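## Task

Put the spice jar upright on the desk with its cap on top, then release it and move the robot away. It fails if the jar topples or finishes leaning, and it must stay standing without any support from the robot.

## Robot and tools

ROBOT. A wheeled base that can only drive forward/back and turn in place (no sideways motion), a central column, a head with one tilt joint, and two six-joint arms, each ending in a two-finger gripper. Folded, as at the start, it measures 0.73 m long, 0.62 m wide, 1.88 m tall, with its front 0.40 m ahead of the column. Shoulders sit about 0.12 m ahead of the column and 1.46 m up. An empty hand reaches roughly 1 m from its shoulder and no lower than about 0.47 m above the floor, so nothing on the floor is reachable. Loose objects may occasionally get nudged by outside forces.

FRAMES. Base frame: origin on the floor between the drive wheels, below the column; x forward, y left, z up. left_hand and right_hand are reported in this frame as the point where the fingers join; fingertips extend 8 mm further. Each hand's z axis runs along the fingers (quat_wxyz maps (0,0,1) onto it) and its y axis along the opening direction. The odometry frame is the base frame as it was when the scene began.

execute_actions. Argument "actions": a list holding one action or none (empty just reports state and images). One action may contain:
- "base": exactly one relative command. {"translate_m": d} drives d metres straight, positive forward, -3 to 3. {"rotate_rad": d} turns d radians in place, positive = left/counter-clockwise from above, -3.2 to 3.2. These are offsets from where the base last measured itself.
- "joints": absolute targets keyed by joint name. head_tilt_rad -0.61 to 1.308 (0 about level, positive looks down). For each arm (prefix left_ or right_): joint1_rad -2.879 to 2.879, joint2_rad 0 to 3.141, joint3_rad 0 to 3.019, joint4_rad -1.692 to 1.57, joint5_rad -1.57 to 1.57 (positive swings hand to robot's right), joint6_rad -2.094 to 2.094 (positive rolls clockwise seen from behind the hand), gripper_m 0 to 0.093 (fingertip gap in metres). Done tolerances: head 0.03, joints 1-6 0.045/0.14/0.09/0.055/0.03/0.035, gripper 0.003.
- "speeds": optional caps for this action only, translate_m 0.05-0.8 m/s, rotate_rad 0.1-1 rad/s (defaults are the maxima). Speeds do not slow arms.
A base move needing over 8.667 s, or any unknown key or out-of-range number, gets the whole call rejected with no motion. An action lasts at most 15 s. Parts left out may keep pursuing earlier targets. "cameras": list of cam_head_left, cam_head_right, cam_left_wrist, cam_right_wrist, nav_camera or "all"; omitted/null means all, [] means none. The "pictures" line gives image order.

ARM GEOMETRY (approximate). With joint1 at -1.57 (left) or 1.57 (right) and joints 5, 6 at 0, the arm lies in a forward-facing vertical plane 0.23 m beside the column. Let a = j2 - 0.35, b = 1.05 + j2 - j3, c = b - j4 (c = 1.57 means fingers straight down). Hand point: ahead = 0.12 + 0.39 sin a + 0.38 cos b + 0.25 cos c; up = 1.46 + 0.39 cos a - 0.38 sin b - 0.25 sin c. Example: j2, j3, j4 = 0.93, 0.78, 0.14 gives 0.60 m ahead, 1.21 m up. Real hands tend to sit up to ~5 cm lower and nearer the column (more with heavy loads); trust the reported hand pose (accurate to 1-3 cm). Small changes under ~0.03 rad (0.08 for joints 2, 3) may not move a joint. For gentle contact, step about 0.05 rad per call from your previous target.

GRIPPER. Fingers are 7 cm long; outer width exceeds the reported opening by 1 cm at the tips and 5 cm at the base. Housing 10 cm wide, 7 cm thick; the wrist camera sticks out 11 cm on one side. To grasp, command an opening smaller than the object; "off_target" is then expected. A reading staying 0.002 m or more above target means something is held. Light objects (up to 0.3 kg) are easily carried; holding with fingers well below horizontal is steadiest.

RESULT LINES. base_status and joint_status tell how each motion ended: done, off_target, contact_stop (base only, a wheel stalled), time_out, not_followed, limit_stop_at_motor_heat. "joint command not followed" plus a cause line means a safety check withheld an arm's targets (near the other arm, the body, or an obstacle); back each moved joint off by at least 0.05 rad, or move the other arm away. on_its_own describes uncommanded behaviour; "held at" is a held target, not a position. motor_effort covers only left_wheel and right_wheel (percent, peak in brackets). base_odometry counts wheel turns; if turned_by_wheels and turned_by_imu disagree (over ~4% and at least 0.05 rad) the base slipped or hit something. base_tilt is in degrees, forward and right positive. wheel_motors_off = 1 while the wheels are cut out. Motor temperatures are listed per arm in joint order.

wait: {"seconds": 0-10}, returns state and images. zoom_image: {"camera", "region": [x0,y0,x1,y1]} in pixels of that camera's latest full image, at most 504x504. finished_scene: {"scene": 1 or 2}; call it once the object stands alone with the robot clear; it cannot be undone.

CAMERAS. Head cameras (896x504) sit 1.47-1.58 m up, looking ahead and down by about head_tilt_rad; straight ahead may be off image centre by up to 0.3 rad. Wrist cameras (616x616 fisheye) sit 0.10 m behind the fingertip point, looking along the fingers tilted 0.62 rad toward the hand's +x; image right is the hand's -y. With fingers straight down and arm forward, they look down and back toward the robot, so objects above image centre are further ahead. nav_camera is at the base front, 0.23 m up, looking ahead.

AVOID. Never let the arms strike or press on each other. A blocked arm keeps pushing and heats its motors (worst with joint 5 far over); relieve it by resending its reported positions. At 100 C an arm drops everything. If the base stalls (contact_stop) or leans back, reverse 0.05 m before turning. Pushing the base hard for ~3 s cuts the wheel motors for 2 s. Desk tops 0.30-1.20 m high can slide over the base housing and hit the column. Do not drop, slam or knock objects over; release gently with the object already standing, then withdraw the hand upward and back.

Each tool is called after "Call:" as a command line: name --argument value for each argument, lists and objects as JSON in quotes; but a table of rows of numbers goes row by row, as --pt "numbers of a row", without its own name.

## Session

Call:
execute_actions --actions '[]'

Scene clock: 0.00 s.
Motor temperatures (°C, as the motors report them): left_arm=[31 38 29 29 28 28] | right_arm=[30 32 31 31 30 29]
base_odometry: x=+0.000 y=+0.000 heading=+0.000 (m, m, rad; odometry frame)
turned_by_wheels: +0.000 (rad since the last result)
turned_by_imu: +0.000 (rad since the last result)
base_tilt: forward=-0.2 right=+0.1 (deg)
base_status: not commanded
joint_positions: head_tilt_rad=+0.879 left_joint1_rad=-1.574 left_joint2_rad=+0.906 left_joint3_rad=+0.394 left_joint4_rad=-0.960 left_joint5_rad=+0.063 left_joint6_rad=+0.047 left_gripper_m=+0.095 right_joint1_rad=+1.592 right_joint2_rad=+0.912 right_joint3_rad=+0.378 right_joint4_rad=-0.909 right_joint5_rad=+0.021 right_joint6_rad=+0.056 right_gripper_m=+0.095
joint_status: not commanded
wheel_motors_off: 0
motor_effort: left_wheel=+1 right_wheel=+1 (%)
left_hand: x=+0.1333 y=+0.2131 z=+1.2574 quat_wxyz=(+0.456, -0.008, -0.889, +0.040) (m; base frame)
right_hand: x=+0.1306 y=-0.2247 z=+1.2503 quat_wxyz=(+0.443, -0.012, -0.896, +0.016) (m; base frame)
pictures: cam_head_left, cam_head_right, cam_left_wrist, cam_right_wrist, nav_camera
Images, in order (width x height): cam_head_left 896x504, cam_head_right 896x504, cam_left_wrist 616x616, cam_right_wrist 616x616, nav_camera 896x504.

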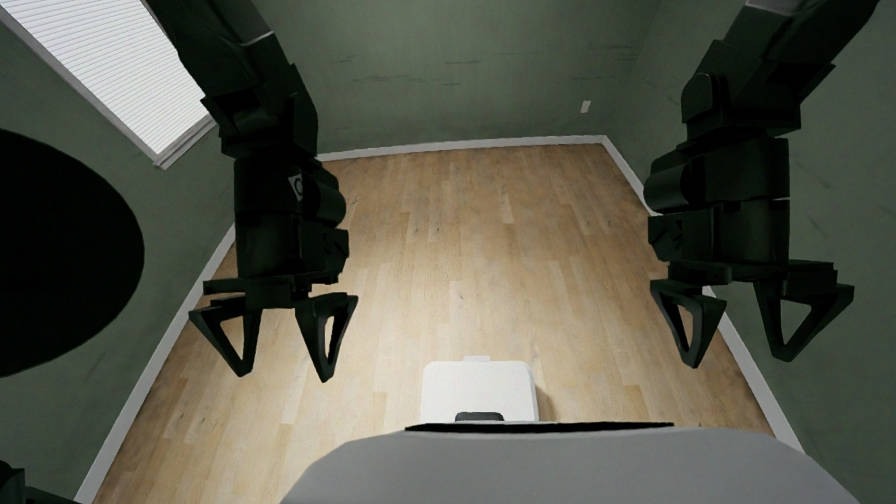

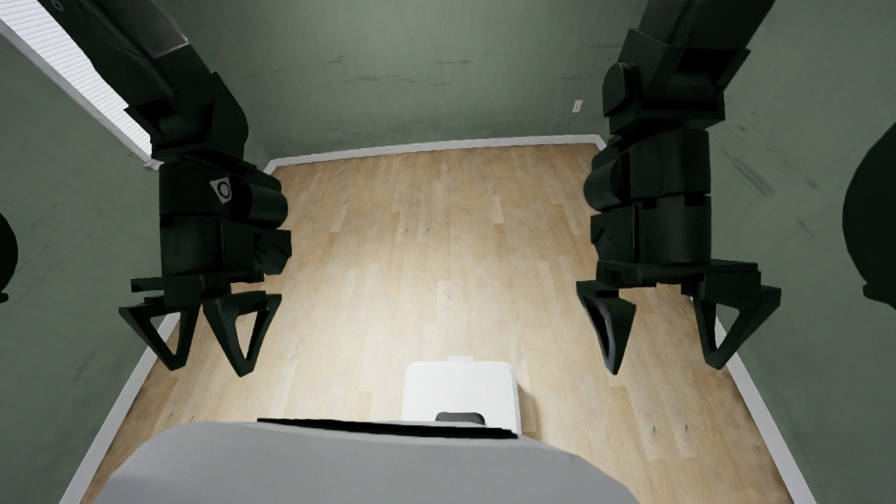

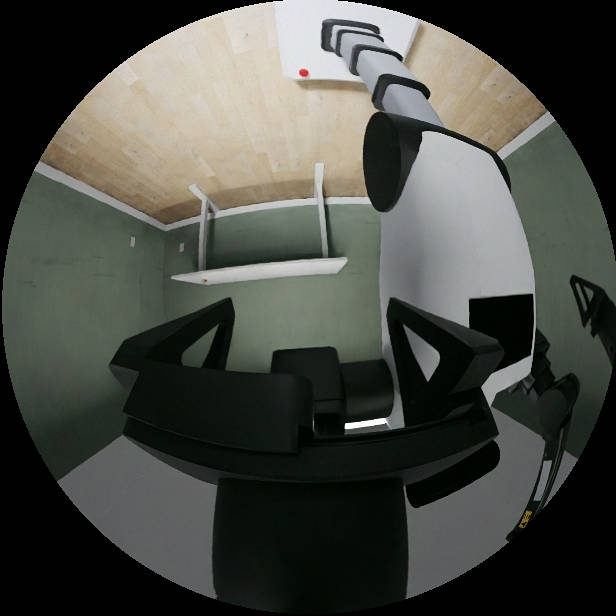

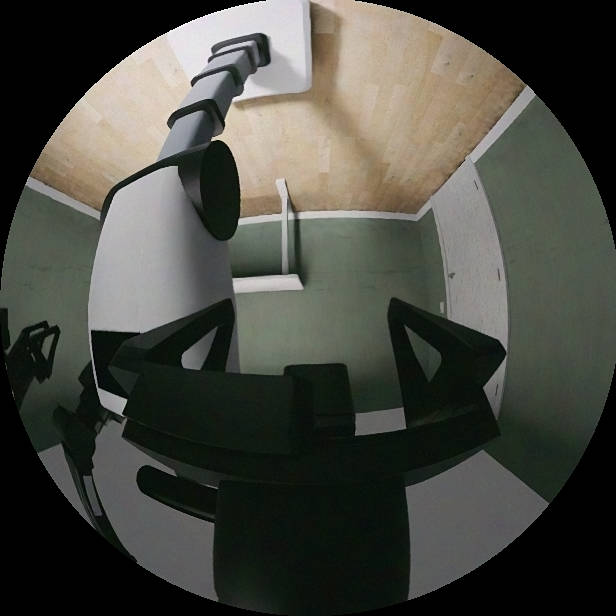

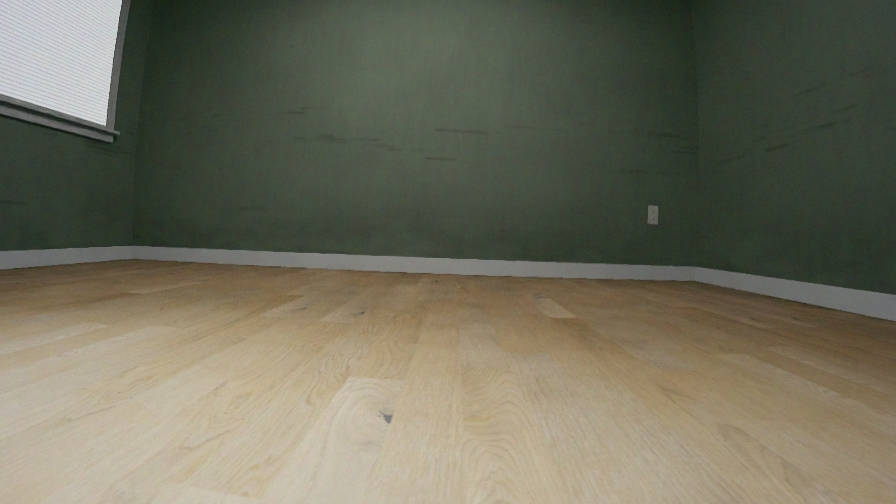

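Call:
zoom_image --camera "cam_left_wrist" --region '[130, 150, 400, 320]'

Call:
zoom_image --camera "cam_right_wrist" --region '[200, 150, 520, 330]'

Region (130, 150, 400, 320) of cam_left_wrist's 616x616 image, scaled by 1.867, with more detail than that image has; it fills the top 317 rows of this view, and the rest is white.

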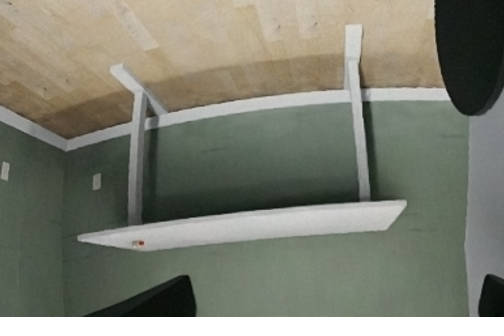

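Region (200, 150, 520, 330) of cam_right_wrist's 616x616 image, scaled by 1.575, with more detail than that image has; it fills the top 284 rows of this view, and the rest is white.

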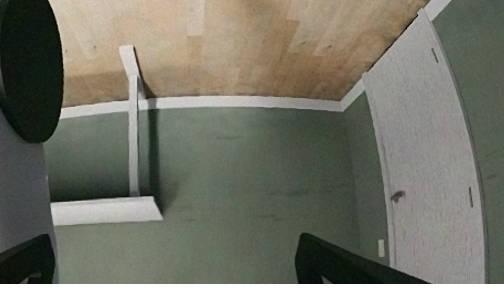

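Call:
zoom_image --camera "cam_left_wrist" --region '[165, 255, 245, 305]'

Region (165, 255, 245, 305) of cam_left_wrist's 616x616 image, scaled by 6.300, with more detail than that image has; it fills the top 315 rows of this view, and the rest is white.

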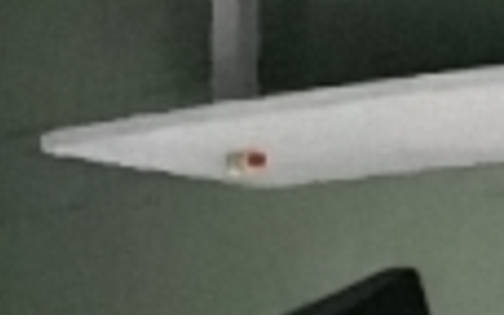

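Call:
execute_actions --actions '[{"base": {"rotate_rad": 2.45}, "joints": {"head_tilt_rad": 0.6, "left_joint1_rad": -1.57, "left_joint2_rad": 1.40, "left_joint3_rad": 1.33, "left_joint4_rad": -0.45, "left_joint5_rad": 0.0, "left_joint6_rad": 0.0, "left_gripper_m": 0.09}}]' --cameras '["cam_head_left", "cam_head_right", "cam_left_wrist"]'

Scene clock: 124.00 s.
Motor temperatures (°C, as the motors report them): left_arm=[31 37 29 29 28 28] | right_arm=[30 32 31 31 30 29]
base_odometry: x=+0.000 y=+0.000 heading=+2.449 (m, m, rad; odometry frame)
turned_by_wheels: +2.449 (rad since the last result)
turned_by_imu: +2.456 (rad since the last result)
base_tilt: forward=-0.3 right=+0.2 (deg)
base_status: done
joint_positions: head_tilt_rad=+0.618 left_joint1_rad=-1.573 left_joint2_rad=+1.402 left_joint3_rad=+1.333 left_joint4_rad=-0.450 left_joint5_rad=+0.001 left_joint6_rad=+0.008 left_gripper_m=+0.090 right_joint1_rad=+1.592 right_joint2_rad=+0.912 right_joint3_rad=+0.378 right_joint4_rad=-0.909 right_joint5_rad=+0.021 right_joint6_rad=+0.056 right_gripper_m=+0.095
joint_status: all done
wheel_motors_off: 0
motor_effort: left_wheel=-6(47) right_wheel=+6(48) (%)
left_hand: x=+0.6272 y=+0.2228 z=+1.0565 quat_wxyz=(-0.002, -0.005, -1.000, +0.001) (m; base frame)
right_hand: x=+0.1306 y=-0.2247 z=+1.2503 quat_wxyz=(+0.443, -0.012, -0.896, +0.016) (m; base frame)
pictures: cam_head_left, cam_head_right, cam_left_wrist
Images, in order (width x height): cam_head_left 896x504, cam_head_right 896x504, cam_left_wrist 616x616.

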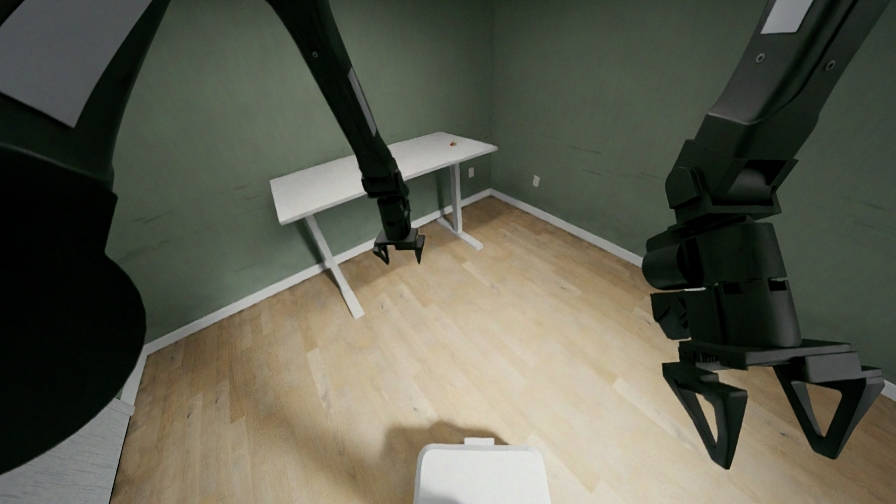

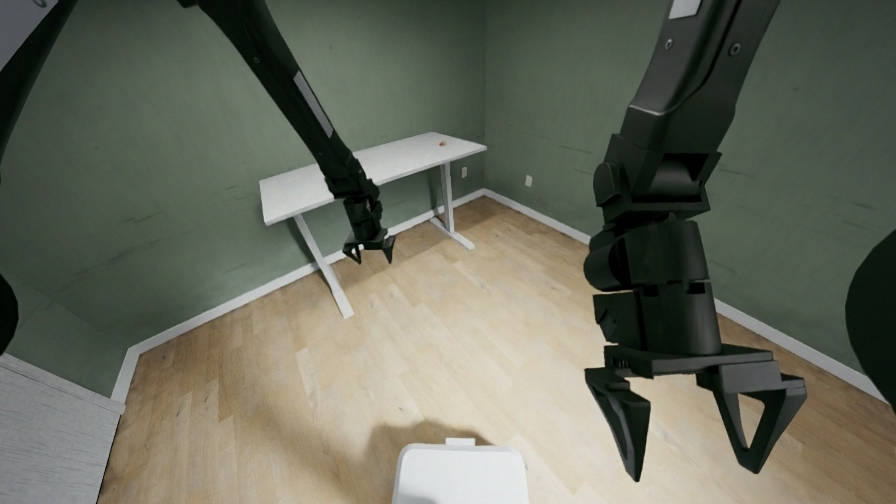

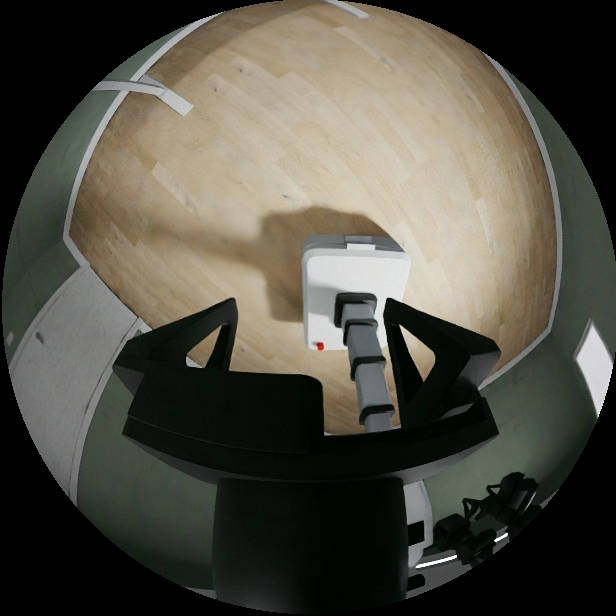

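Call:
zoom_image --camera "cam_head_left" --region '[420, 120, 510, 170]'

Call:
zoom_image --camera "cam_head_right" --region '[410, 120, 500, 170]'

Region (420, 120, 510, 170) of cam_head_left's 896x504 image, scaled by 5.600, with more detail than that image has.

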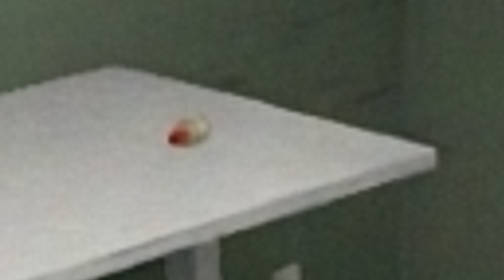

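Region (410, 120, 500, 170) of cam_head_right's 896x504 image, scaled by 5.600, with more detail than that image has.

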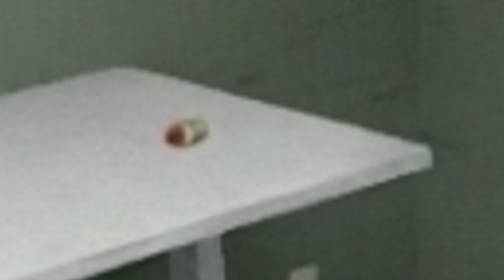

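Call:
zoom_image --camera "cam_head_left" --region '[330, 180, 510, 330]'

Call:
zoom_image --camera "cam_head_right" --region '[310, 180, 490, 330]'

Region (330, 180, 510, 330) of cam_head_left's 896x504 image, scaled by 2.800, with more detail than that image has.

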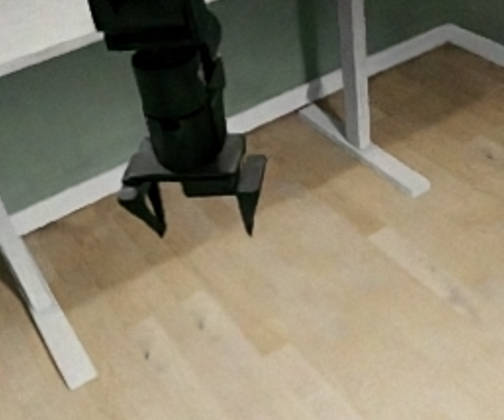

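Region (310, 180, 490, 330) of cam_head_right's 896x504 image, scaled by 2.800, with more detail than that image has.

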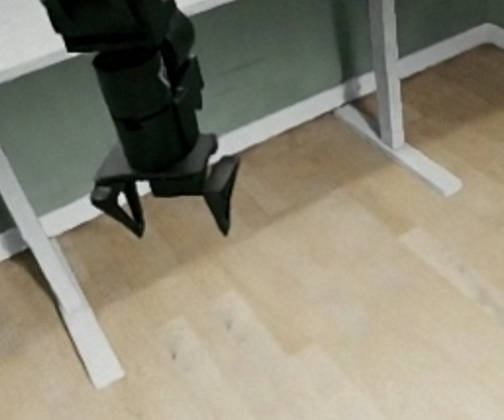

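Call:
execute_actions --actions '[{"base": {"translate_m": 1.40}, "joints": {"head_tilt_rad": 0.8, "left_joint1_rad": -1.57, "left_joint2_rad": 1.537, "left_joint3_rad": 1.178, "left_joint4_rad": 0.552, "left_joint5_rad": 0.36, "left_joint6_rad": 0.39, "left_gripper_m": 0.09}}]' --cameras '["cam_head_left", "cam_head_right", "cam_left_wrist", "nav_camera"]'

Scene clock: 247.73 s.
Motor temperatures (°C, as the motors report them): left_arm=[31 40 29 29 28 28] | right_arm=[30 32 31 31 30 29]
base_odometry: x=-1.078 y=+0.894 heading=+2.449 (m, m, rad; odometry frame)
turned_by_wheels: +0.001 (rad since the last result)
turned_by_imu: +0.006 (rad since the last result)
base_tilt: forward=-0.2 right=+0.2 (deg)
base_status: done
joint_positions: head_tilt_rad=+0.803 left_joint1_rad=-1.573 left_joint2_rad=+1.554 left_joint3_rad=+1.170 left_joint4_rad=+0.537 left_joint5_rad=+0.358 left_joint6_rad=+0.381 left_gripper_m=+0.090 right_joint1_rad=+1.592 right_joint2_rad=+0.911 right_joint3_rad=+0.377 right_joint4_rad=-0.909 right_joint5_rad=+0.021 right_joint6_rad=+0.056 right_gripper_m=+0.095
joint_status: all done
wheel_motors_off: 0
motor_effort: left_wheel=-2(51) right_wheel=-1(62) (%)
left_hand: x=+0.6841 y=+0.1626 z=+1.0316 quat_wxyz=(-0.353, -0.234, -0.900, +0.104) (m; base frame)
right_hand: x=+0.1305 y=-0.2247 z=+1.2504 quat_wxyz=(+0.443, -0.012, -0.896, +0.016) (m; base frame)
pictures: cam_head_left, cam_head_right, cam_left_wrist, nav_camera
Images, in order (width x height): cam_head_left 896x504, cam_head_right 896x504, cam_left_wrist 616x616, nav_camera 896x504.

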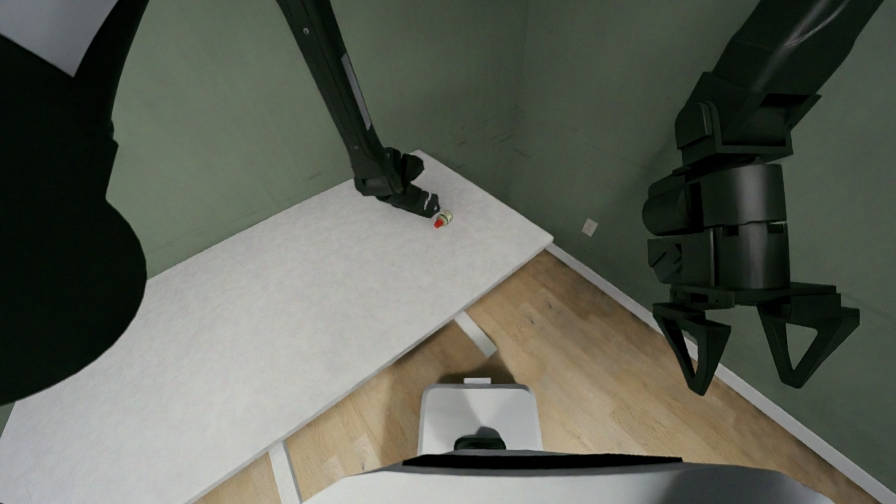

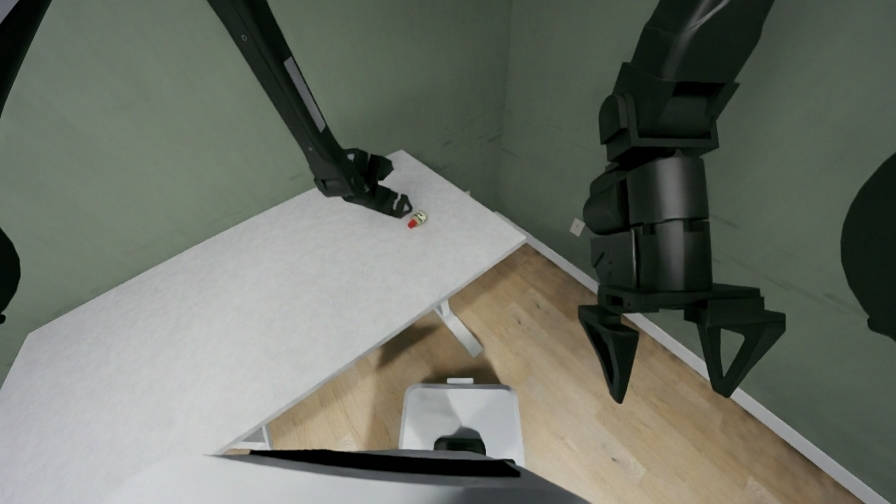

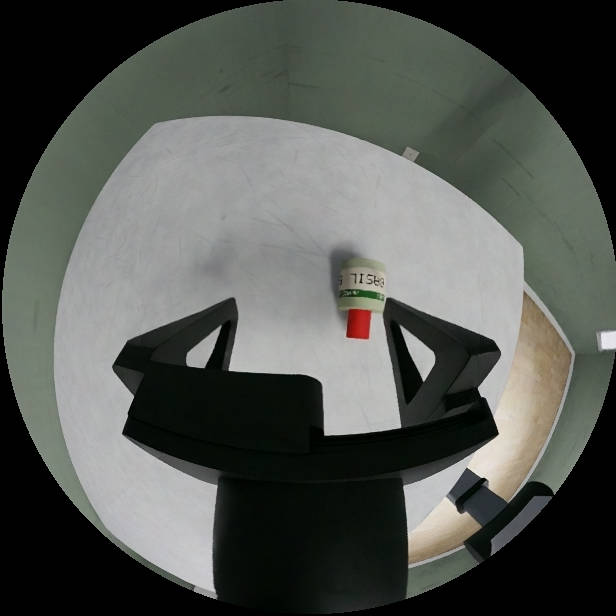

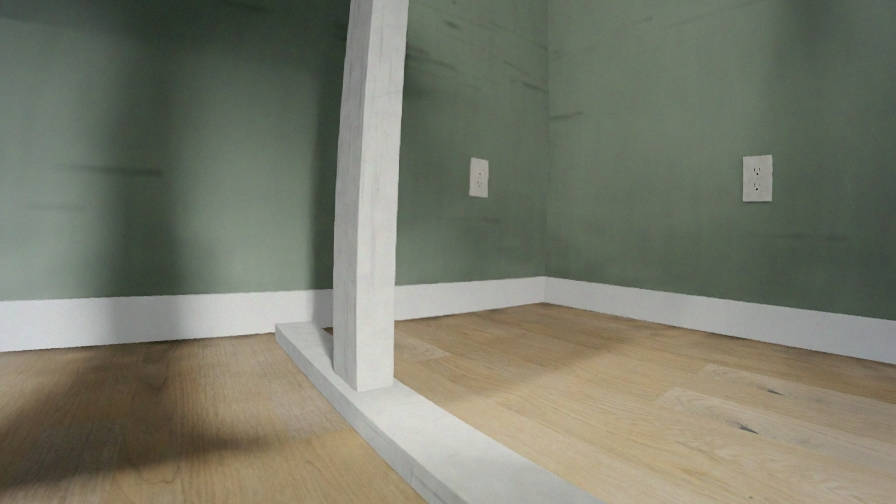

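Call:
zoom_image --camera "cam_left_wrist" --region '[290, 230, 430, 370]'

Call:
zoom_image --camera "cam_head_left" --region '[380, 160, 500, 260]'

Call:
zoom_image --camera "cam_head_right" --region '[350, 160, 470, 260]'

Region (290, 230, 430, 370) of cam_left_wrist's 616x616 image, scaled by 3.600, with more detail than that image has.

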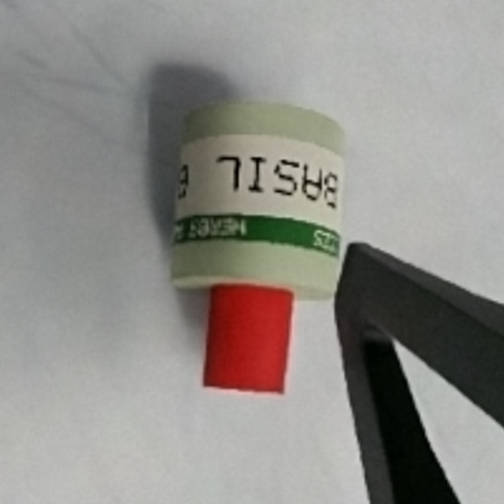

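Region (380, 160, 500, 260) of cam_head_left's 896x504 image, scaled by 4.200, with more detail than that image has.

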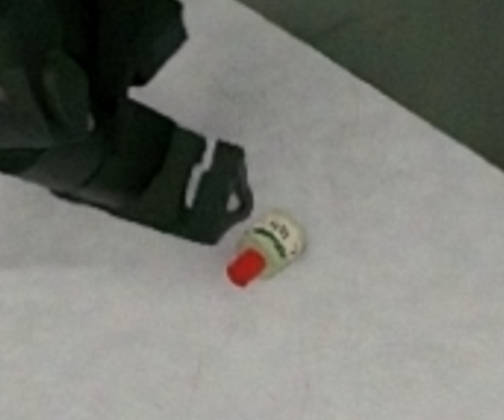

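Region (350, 160, 470, 260) of cam_head_right's 896x504 image, scaled by 4.200, with more detail than that image has.

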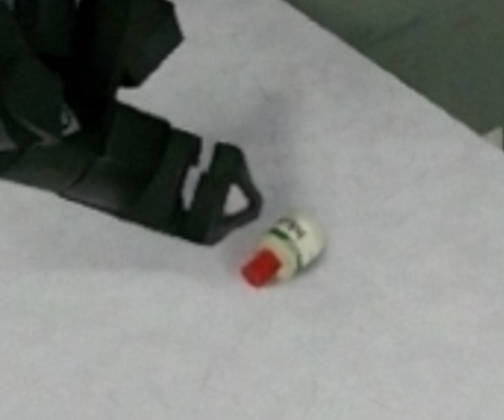

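Call:
execute_actions --actions '[{"joints": {"left_joint1_rad": -1.648, "left_joint2_rad": 1.537, "left_joint3_rad": 1.178, "left_joint4_rad": 0.64, "left_joint5_rad": 0.358, "left_joint6_rad": 0.415}}]' --cameras '["cam_head_right", "cam_left_wrist"]'

Scene clock: 368.50 s.
Motor temperatures (°C, as the motors report them): left_arm=[31 41 29 29 29 28] | right_arm=[30 32 31 31 30 29]
base_odometry: x=-1.078 y=+0.894 heading=+2.449 (m, m, rad; odometry frame)
turned_by_wheels: +0.000 (rad since the last result)
turned_by_imu: +0.001 (rad since the last result)
base_tilt: forward=-0.3 right=+0.1 (deg)
base_status: not commanded
joint_positions: head_tilt_rad=+0.803 left_joint1_rad=-1.653 left_joint2_rad=+1.554 left_joint3_rad=+1.170 left_joint4_rad=+0.625 left_joint5_rad=+0.358 left_joint6_rad=+0.406 left_gripper_m=+0.090 right_joint1_rad=+1.592 right_joint2_rad=+0.911 right_joint3_rad=+0.377 right_joint4_rad=-0.909 right_joint5_rad=+0.021 right_joint6_rad=+0.056 right_gripper_m=+0.095
joint_status: all done
wheel_motors_off: 0
motor_effort: left_wheel=+2(2) right_wheel=-1(1) (%)
left_hand: x=+0.6962 y=+0.1097 z=+1.0515 quat_wxyz=(-0.400, -0.253, -0.872, +0.127) (m; base frame)
right_hand: x=+0.1305 y=-0.2247 z=+1.2504 quat_wxyz=(+0.443, -0.012, -0.896, +0.016) (m; base frame)
pictures: cam_head_right, cam_left_wrist
Images, in order (width x height): cam_head_right 896x504, cam_left_wrist 616x616.

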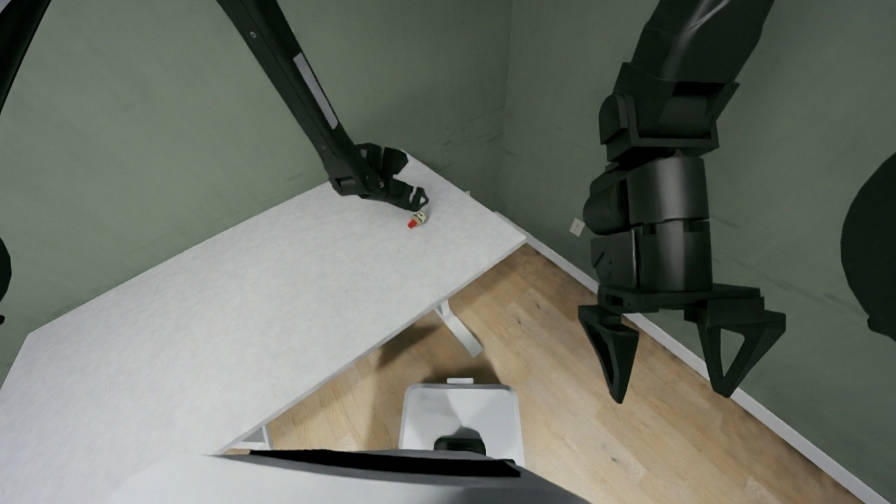

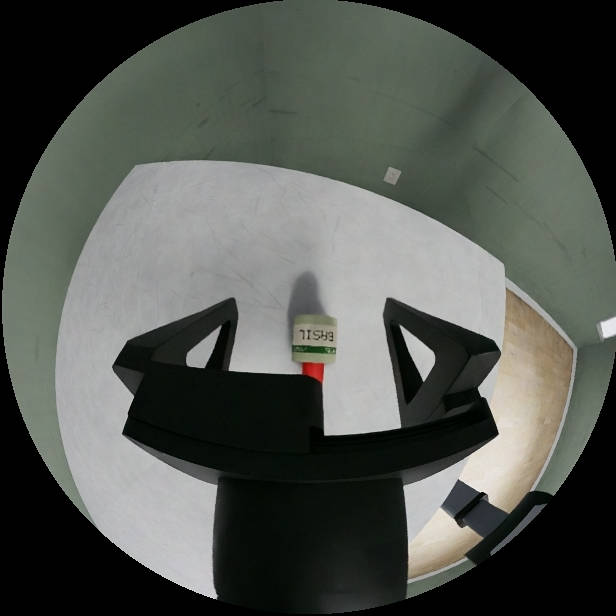

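Call:
zoom_image --camera "cam_left_wrist" --region '[250, 260, 390, 400]'

Region (250, 260, 390, 400) of cam_left_wrist's 616x616 image, scaled by 3.600, with more detail than that image has.

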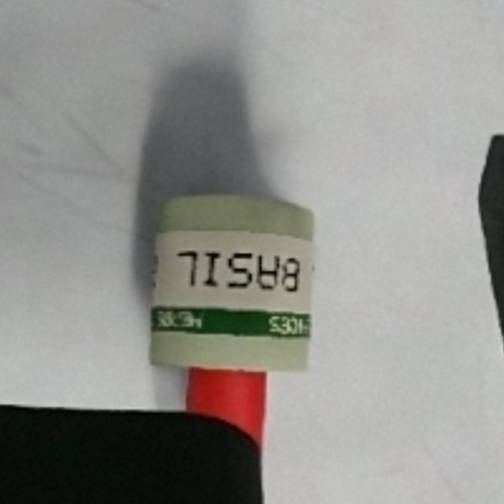

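Call:
execute_actions --actions '[{"joints": {"left_joint1_rad": -1.648, "left_joint2_rad": 1.77, "left_joint3_rad": 1.311, "left_joint4_rad": 0.734, "left_joint5_rad": 0.358, "left_joint6_rad": 0.415}}]' --cameras '["cam_head_right", "cam_left_wrist"]'

Scene clock: 420.60 s.
Motor temperatures (°C, as the motors report them): left_arm=[31 41 29 29 29 28] | right_arm=[30 32 31 31 30 29]
base_odometry: x=-1.078 y=+0.894 heading=+2.449 (m, m, rad; odometry frame)
turned_by_wheels: +0.000 (rad since the last result)
turned_by_imu: +0.001 (rad since the last result)
base_tilt: forward=-0.4 right=+0.1 (deg)
base_status: not commanded
joint_positions: head_tilt_rad=+0.803 left_joint1_rad=-1.653 left_joint2_rad=+1.779 left_joint3_rad=+1.304 left_joint4_rad=+0.734 left_joint5_rad=+0.359 left_joint6_rad=+0.414 left_gripper_m=+0.090 right_joint1_rad=+1.592 right_joint2_rad=+0.911 right_joint3_rad=+0.377 right_joint4_rad=-0.909 right_joint5_rad=+0.021 right_joint6_rad=+0.056 right_gripper_m=+0.095
joint_status: all done
wheel_motors_off: 0
motor_effort: left_wheel=+0(1) right_wheel=-2(3) (%)
left_hand: x=+0.6851 y=+0.1040 z=+0.9670 quat_wxyz=(-0.408, -0.257, -0.867, +0.124) (m; base frame)
right_hand: x=+0.1305 y=-0.2247 z=+1.2504 quat_wxyz=(+0.443, -0.012, -0.896, +0.016) (m; base frame)
pictures: cam_head_right, cam_left_wrist
Images, in order (width x height): cam_head_right 896x504, cam_left_wrist 616x616.

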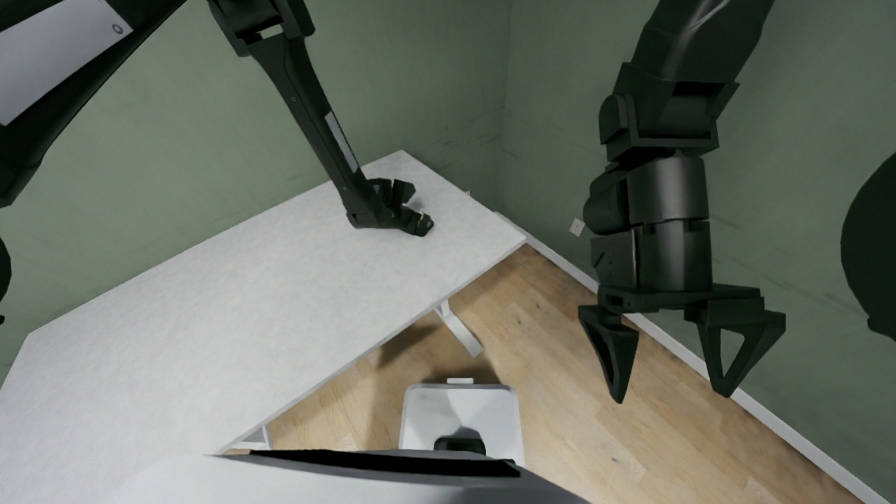

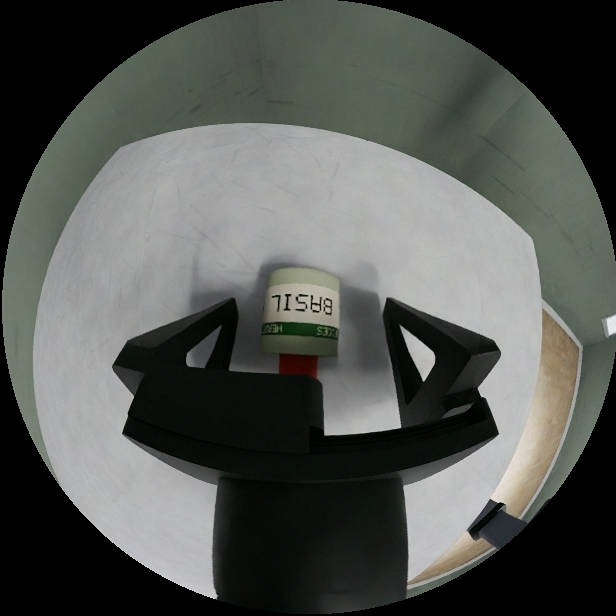

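Call:
zoom_image --camera "cam_left_wrist" --region '[220, 240, 400, 400]'

Call:
zoom_image --camera "cam_head_right" --region '[330, 160, 470, 260]'

Region (220, 240, 400, 400) of cam_left_wrist's 616x616 image, scaled by 2.800, with more detail than that image has.

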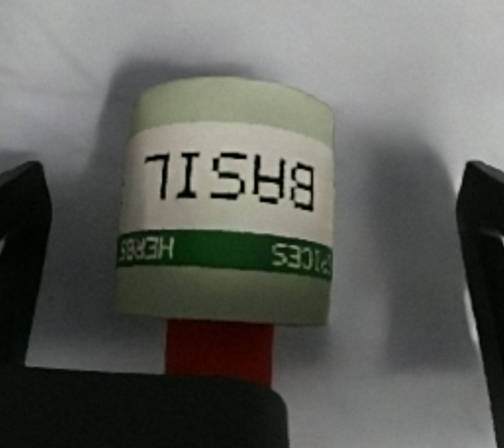

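Region (330, 160, 470, 260) of cam_head_right's 896x504 image, scaled by 3.600, with more detail than that image has; it fills the top 360 rows of this view, and the rest is white.

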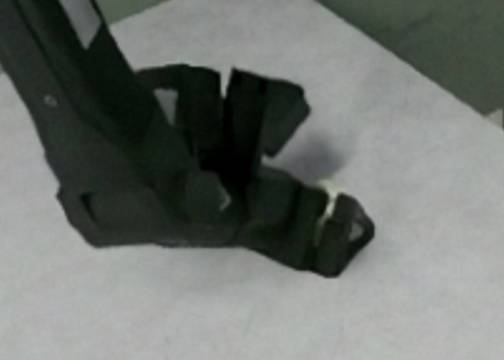

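Call:
execute_actions --actions '[{"joints": {"left_gripper_m": 0.02}}]' --cameras '["cam_head_right", "cam_left_wrist"]'

Scene clock: 541.27 s.
Motor temperatures (°C, as the motors report them): left_arm=[31 41 29 29 29 28] | right_arm=[30 32 31 31 30 29]
base_odometry: x=-1.078 y=+0.894 heading=+2.449 (m, m, rad; odometry frame)
turned_by_wheels: +0.000 (rad since the last result)
turned_by_imu: +0.001 (rad since the last result)
base_tilt: forward=-0.3 right=+0.1 (deg)
base_status: not commanded
joint_positions: head_tilt_rad=+0.803 left_joint1_rad=-1.653 left_joint2_rad=+1.779 left_joint3_rad=+1.304 left_joint4_rad=+0.734 left_joint5_rad=+0.358 left_joint6_rad=+0.414 left_gripper_m=+0.037 right_joint1_rad=+1.592 right_joint2_rad=+0.911 right_joint3_rad=+0.377 right_joint4_rad=-0.909 right_joint5_rad=+0.021 right_joint6_rad=+0.056 right_gripper_m=+0.095
joint_status: left_gripper_m off_target (ended at +0.037, target +0.020)
wheel_motors_off: 0
motor_effort: left_wheel=+1(2) right_wheel=-2(2) (%)
left_hand: x=+0.6852 y=+0.1041 z=+0.9670 quat_wxyz=(-0.408, -0.257, -0.867, +0.124) (m; base frame)
right_hand: x=+0.1305 y=-0.2247 z=+1.2504 quat_wxyz=(+0.443, -0.012, -0.896, +0.016) (m; base frame)
pictures: cam_head_right, cam_left_wrist
Images, in order (width x height): cam_head_right 896x504, cam_left_wrist 616x616.

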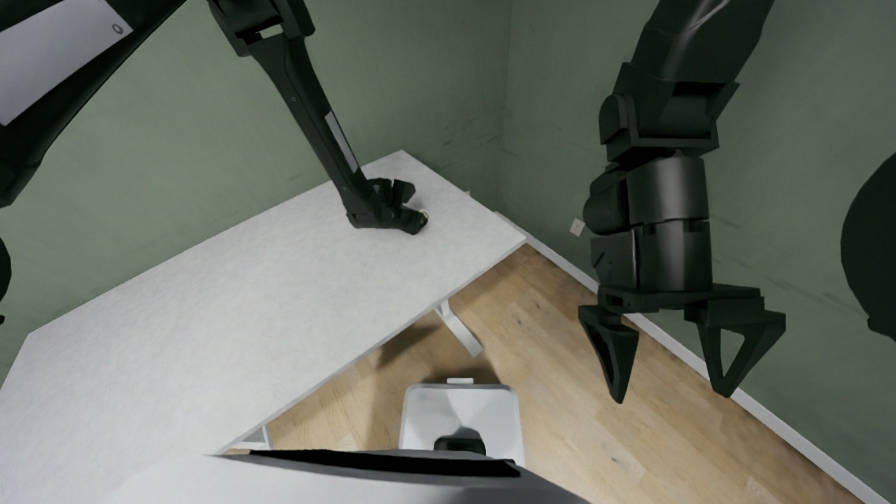

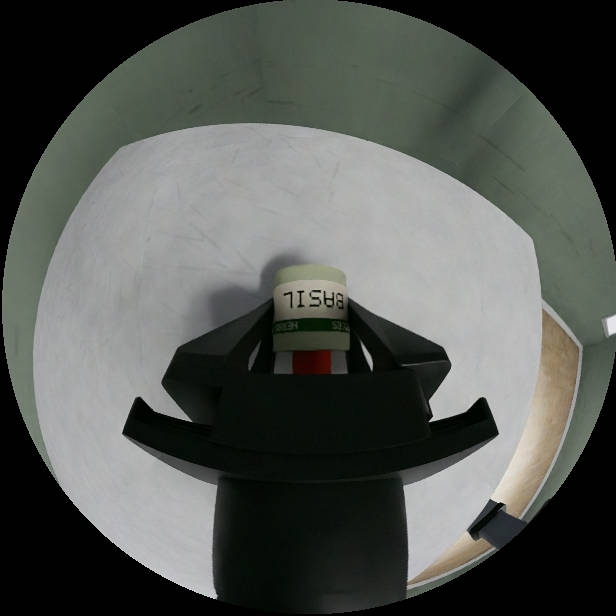

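Call:
execute_actions --actions '[{"joints": {"left_joint1_rad": -1.648, "left_joint2_rad": 1.555, "left_joint3_rad": 1.609, "left_joint4_rad": 0.734, "left_joint5_rad": 0.358, "left_joint6_rad": 0.415, "left_gripper_m": 0.02}}]' --cameras '["cam_head_left", "cam_left_wrist"]'

Scene clock: 662.77 s.
Motor temperatures (°C, as the motors report them): left_arm=[31 42 29 29 29 28] | right_arm=[30 32 31 31 30 29]
base_odometry: x=-1.078 y=+0.894 heading=+2.449 (m, m, rad; odometry frame)
turned_by_wheels: +0.000 (rad since the last result)
turned_by_imu: +0.001 (rad since the last result)
base_tilt: forward=-0.4 right=+0.1 (deg)
base_status: not commanded
joint_positions: head_tilt_rad=+0.803 left_joint1_rad=-1.653 left_joint2_rad=+1.547 left_joint3_rad=+1.605 left_joint4_rad=+0.733 left_joint5_rad=+0.358 left_joint6_rad=+0.414 left_gripper_m=+0.037 right_joint1_rad=+1.592 right_joint2_rad=+0.911 right_joint3_rad=+0.377 right_joint4_rad=-0.909 right_joint5_rad=+0.021 right_joint6_rad=+0.056 right_gripper_m=+0.095
joint_status: left_gripper_m off_target (ended at +0.037, target +0.020); the others done
wheel_motors_off: 0
motor_effort: left_wheel=+0(5) right_wheel=-2(3) (%)
left_hand: x=+0.9162 y=+0.1128 z=+1.2224 quat_wxyz=(-0.626, -0.260, -0.733, +0.054) (m; base frame)
right_hand: x=+0.1305 y=-0.2247 z=+1.2504 quat_wxyz=(+0.443, -0.012, -0.896, +0.016) (m; base frame)
pictures: cam_head_left, cam_left_wrist
Images, in order (width x height): cam_head_left 896x504, cam_left_wrist 616x616.

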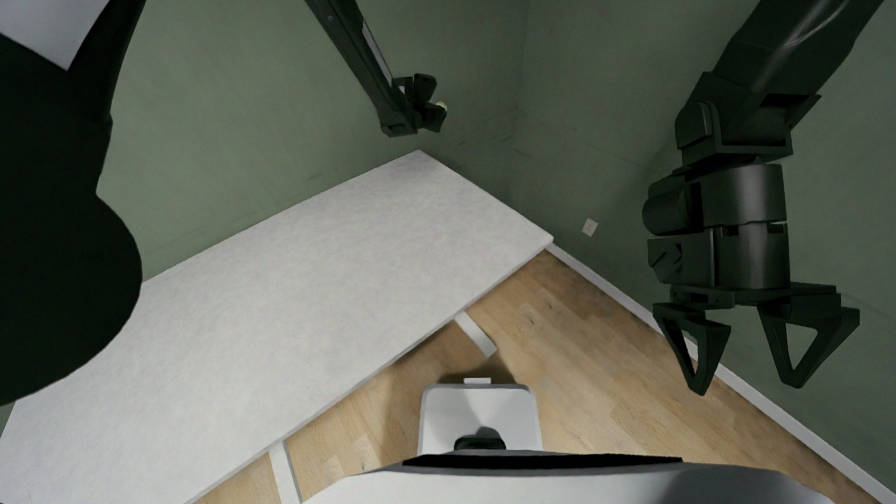

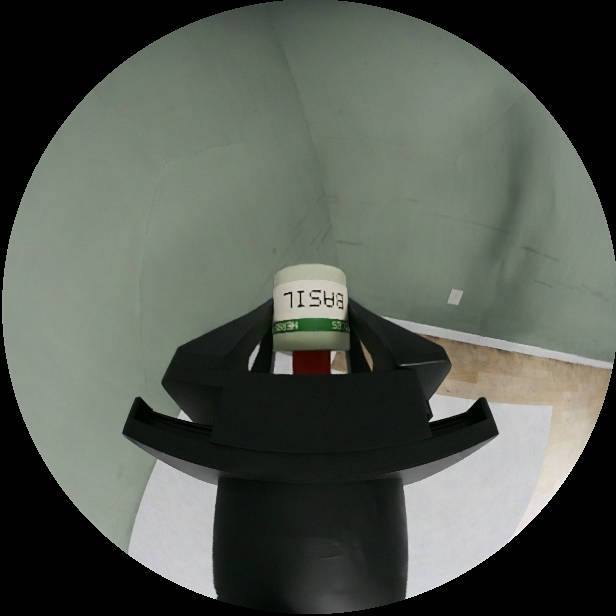

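Call:
execute_actions --actions '[{"joints": {"left_joint1_rad": -1.57, "left_joint2_rad": 1.555, "left_joint3_rad": 1.609, "left_joint4_rad": -1.268, "left_joint5_rad": 0.0, "left_joint6_rad": 0.0, "left_gripper_m": 0.02}}]' --cameras '["cam_head_left", "cam_head_right", "cam_left_wrist"]'

Scene clock: 676.97 s.
Motor temperatures (°C, as the motors report them): left_arm=[31 42 30 29 28 28] | right_arm=[30 33 31 31 30 29]
base_odometry: x=-1.078 y=+0.894 heading=+2.449 (m, m, rad; odometry frame)
turned_by_wheels: +0.000 (rad since the last result)
turned_by_imu: +0.001 (rad since the last result)
base_tilt: forward=-0.3 right=+0.2 (deg)
base_status: not commanded
joint_positions: head_tilt_rad=+0.803 left_joint1_rad=-1.564 left_joint2_rad=+1.547 left_joint3_rad=+1.605 left_joint4_rad=-1.256 left_joint5_rad=+0.002 left_joint6_rad=+0.009 left_gripper_m=+0.037 right_joint1_rad=+1.592 right_joint2_rad=+0.911 right_joint3_rad=+0.377 right_joint4_rad=-0.909 right_joint5_rad=+0.021 right_joint6_rad=+0.056 right_gripper_m=+0.095
joint_status: left_gripper_m off_target (ended at +0.037, target +0.020); the others done
wheel_motors_off: 0
motor_effort: left_wheel=+1(0) right_wheel=-2(2) (%)
left_hand: x=+0.5387 y=+0.2278 z=+1.0842 quat_wxyz=(+0.331, -0.001, -0.944, +0.000) (m; base frame)
right_hand: x=+0.1305 y=-0.2247 z=+1.2504 quat_wxyz=(+0.443, -0.012, -0.896, +0.016) (m; base frame)
pictures: cam_head_left, cam_head_right, cam_left_wrist
Images, in order (width x height): cam_head_left 896x504, cam_head_right 896x504, cam_left_wrist 616x616.

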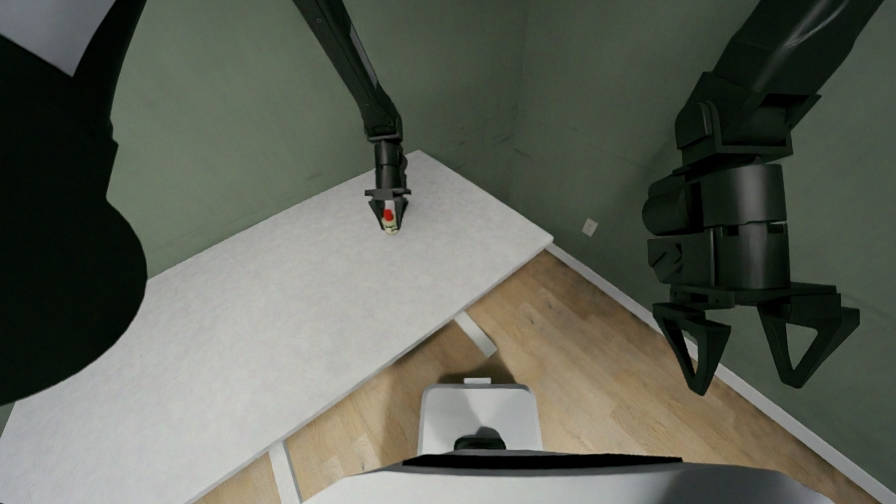

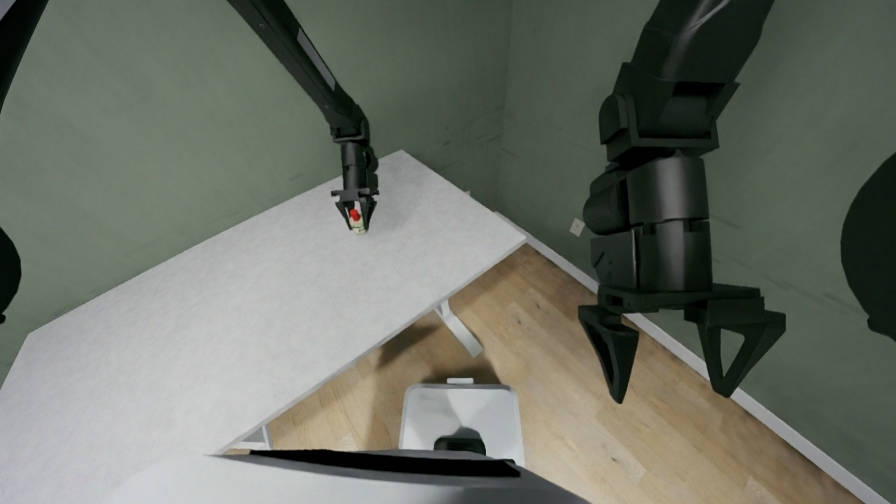

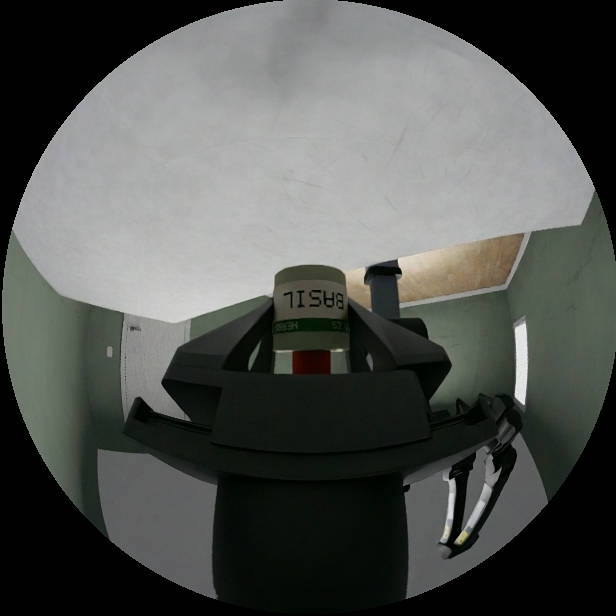

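Call:
zoom_image --camera "cam_head_left" --region '[340, 160, 450, 260]'

Region (340, 160, 450, 260) of cam_head_left's 896x504 image, scaled by 4.582, with more detail than that image has; it fills the top 458 rows of this view, and the rest is white.

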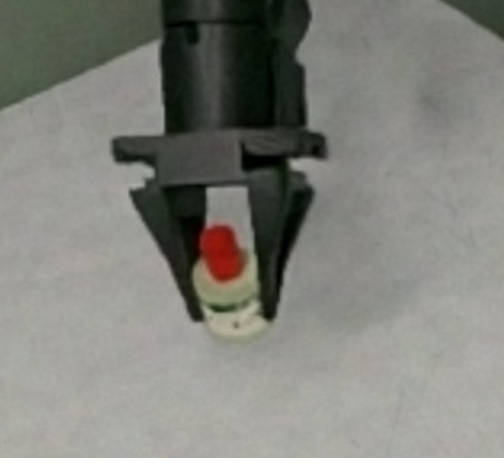

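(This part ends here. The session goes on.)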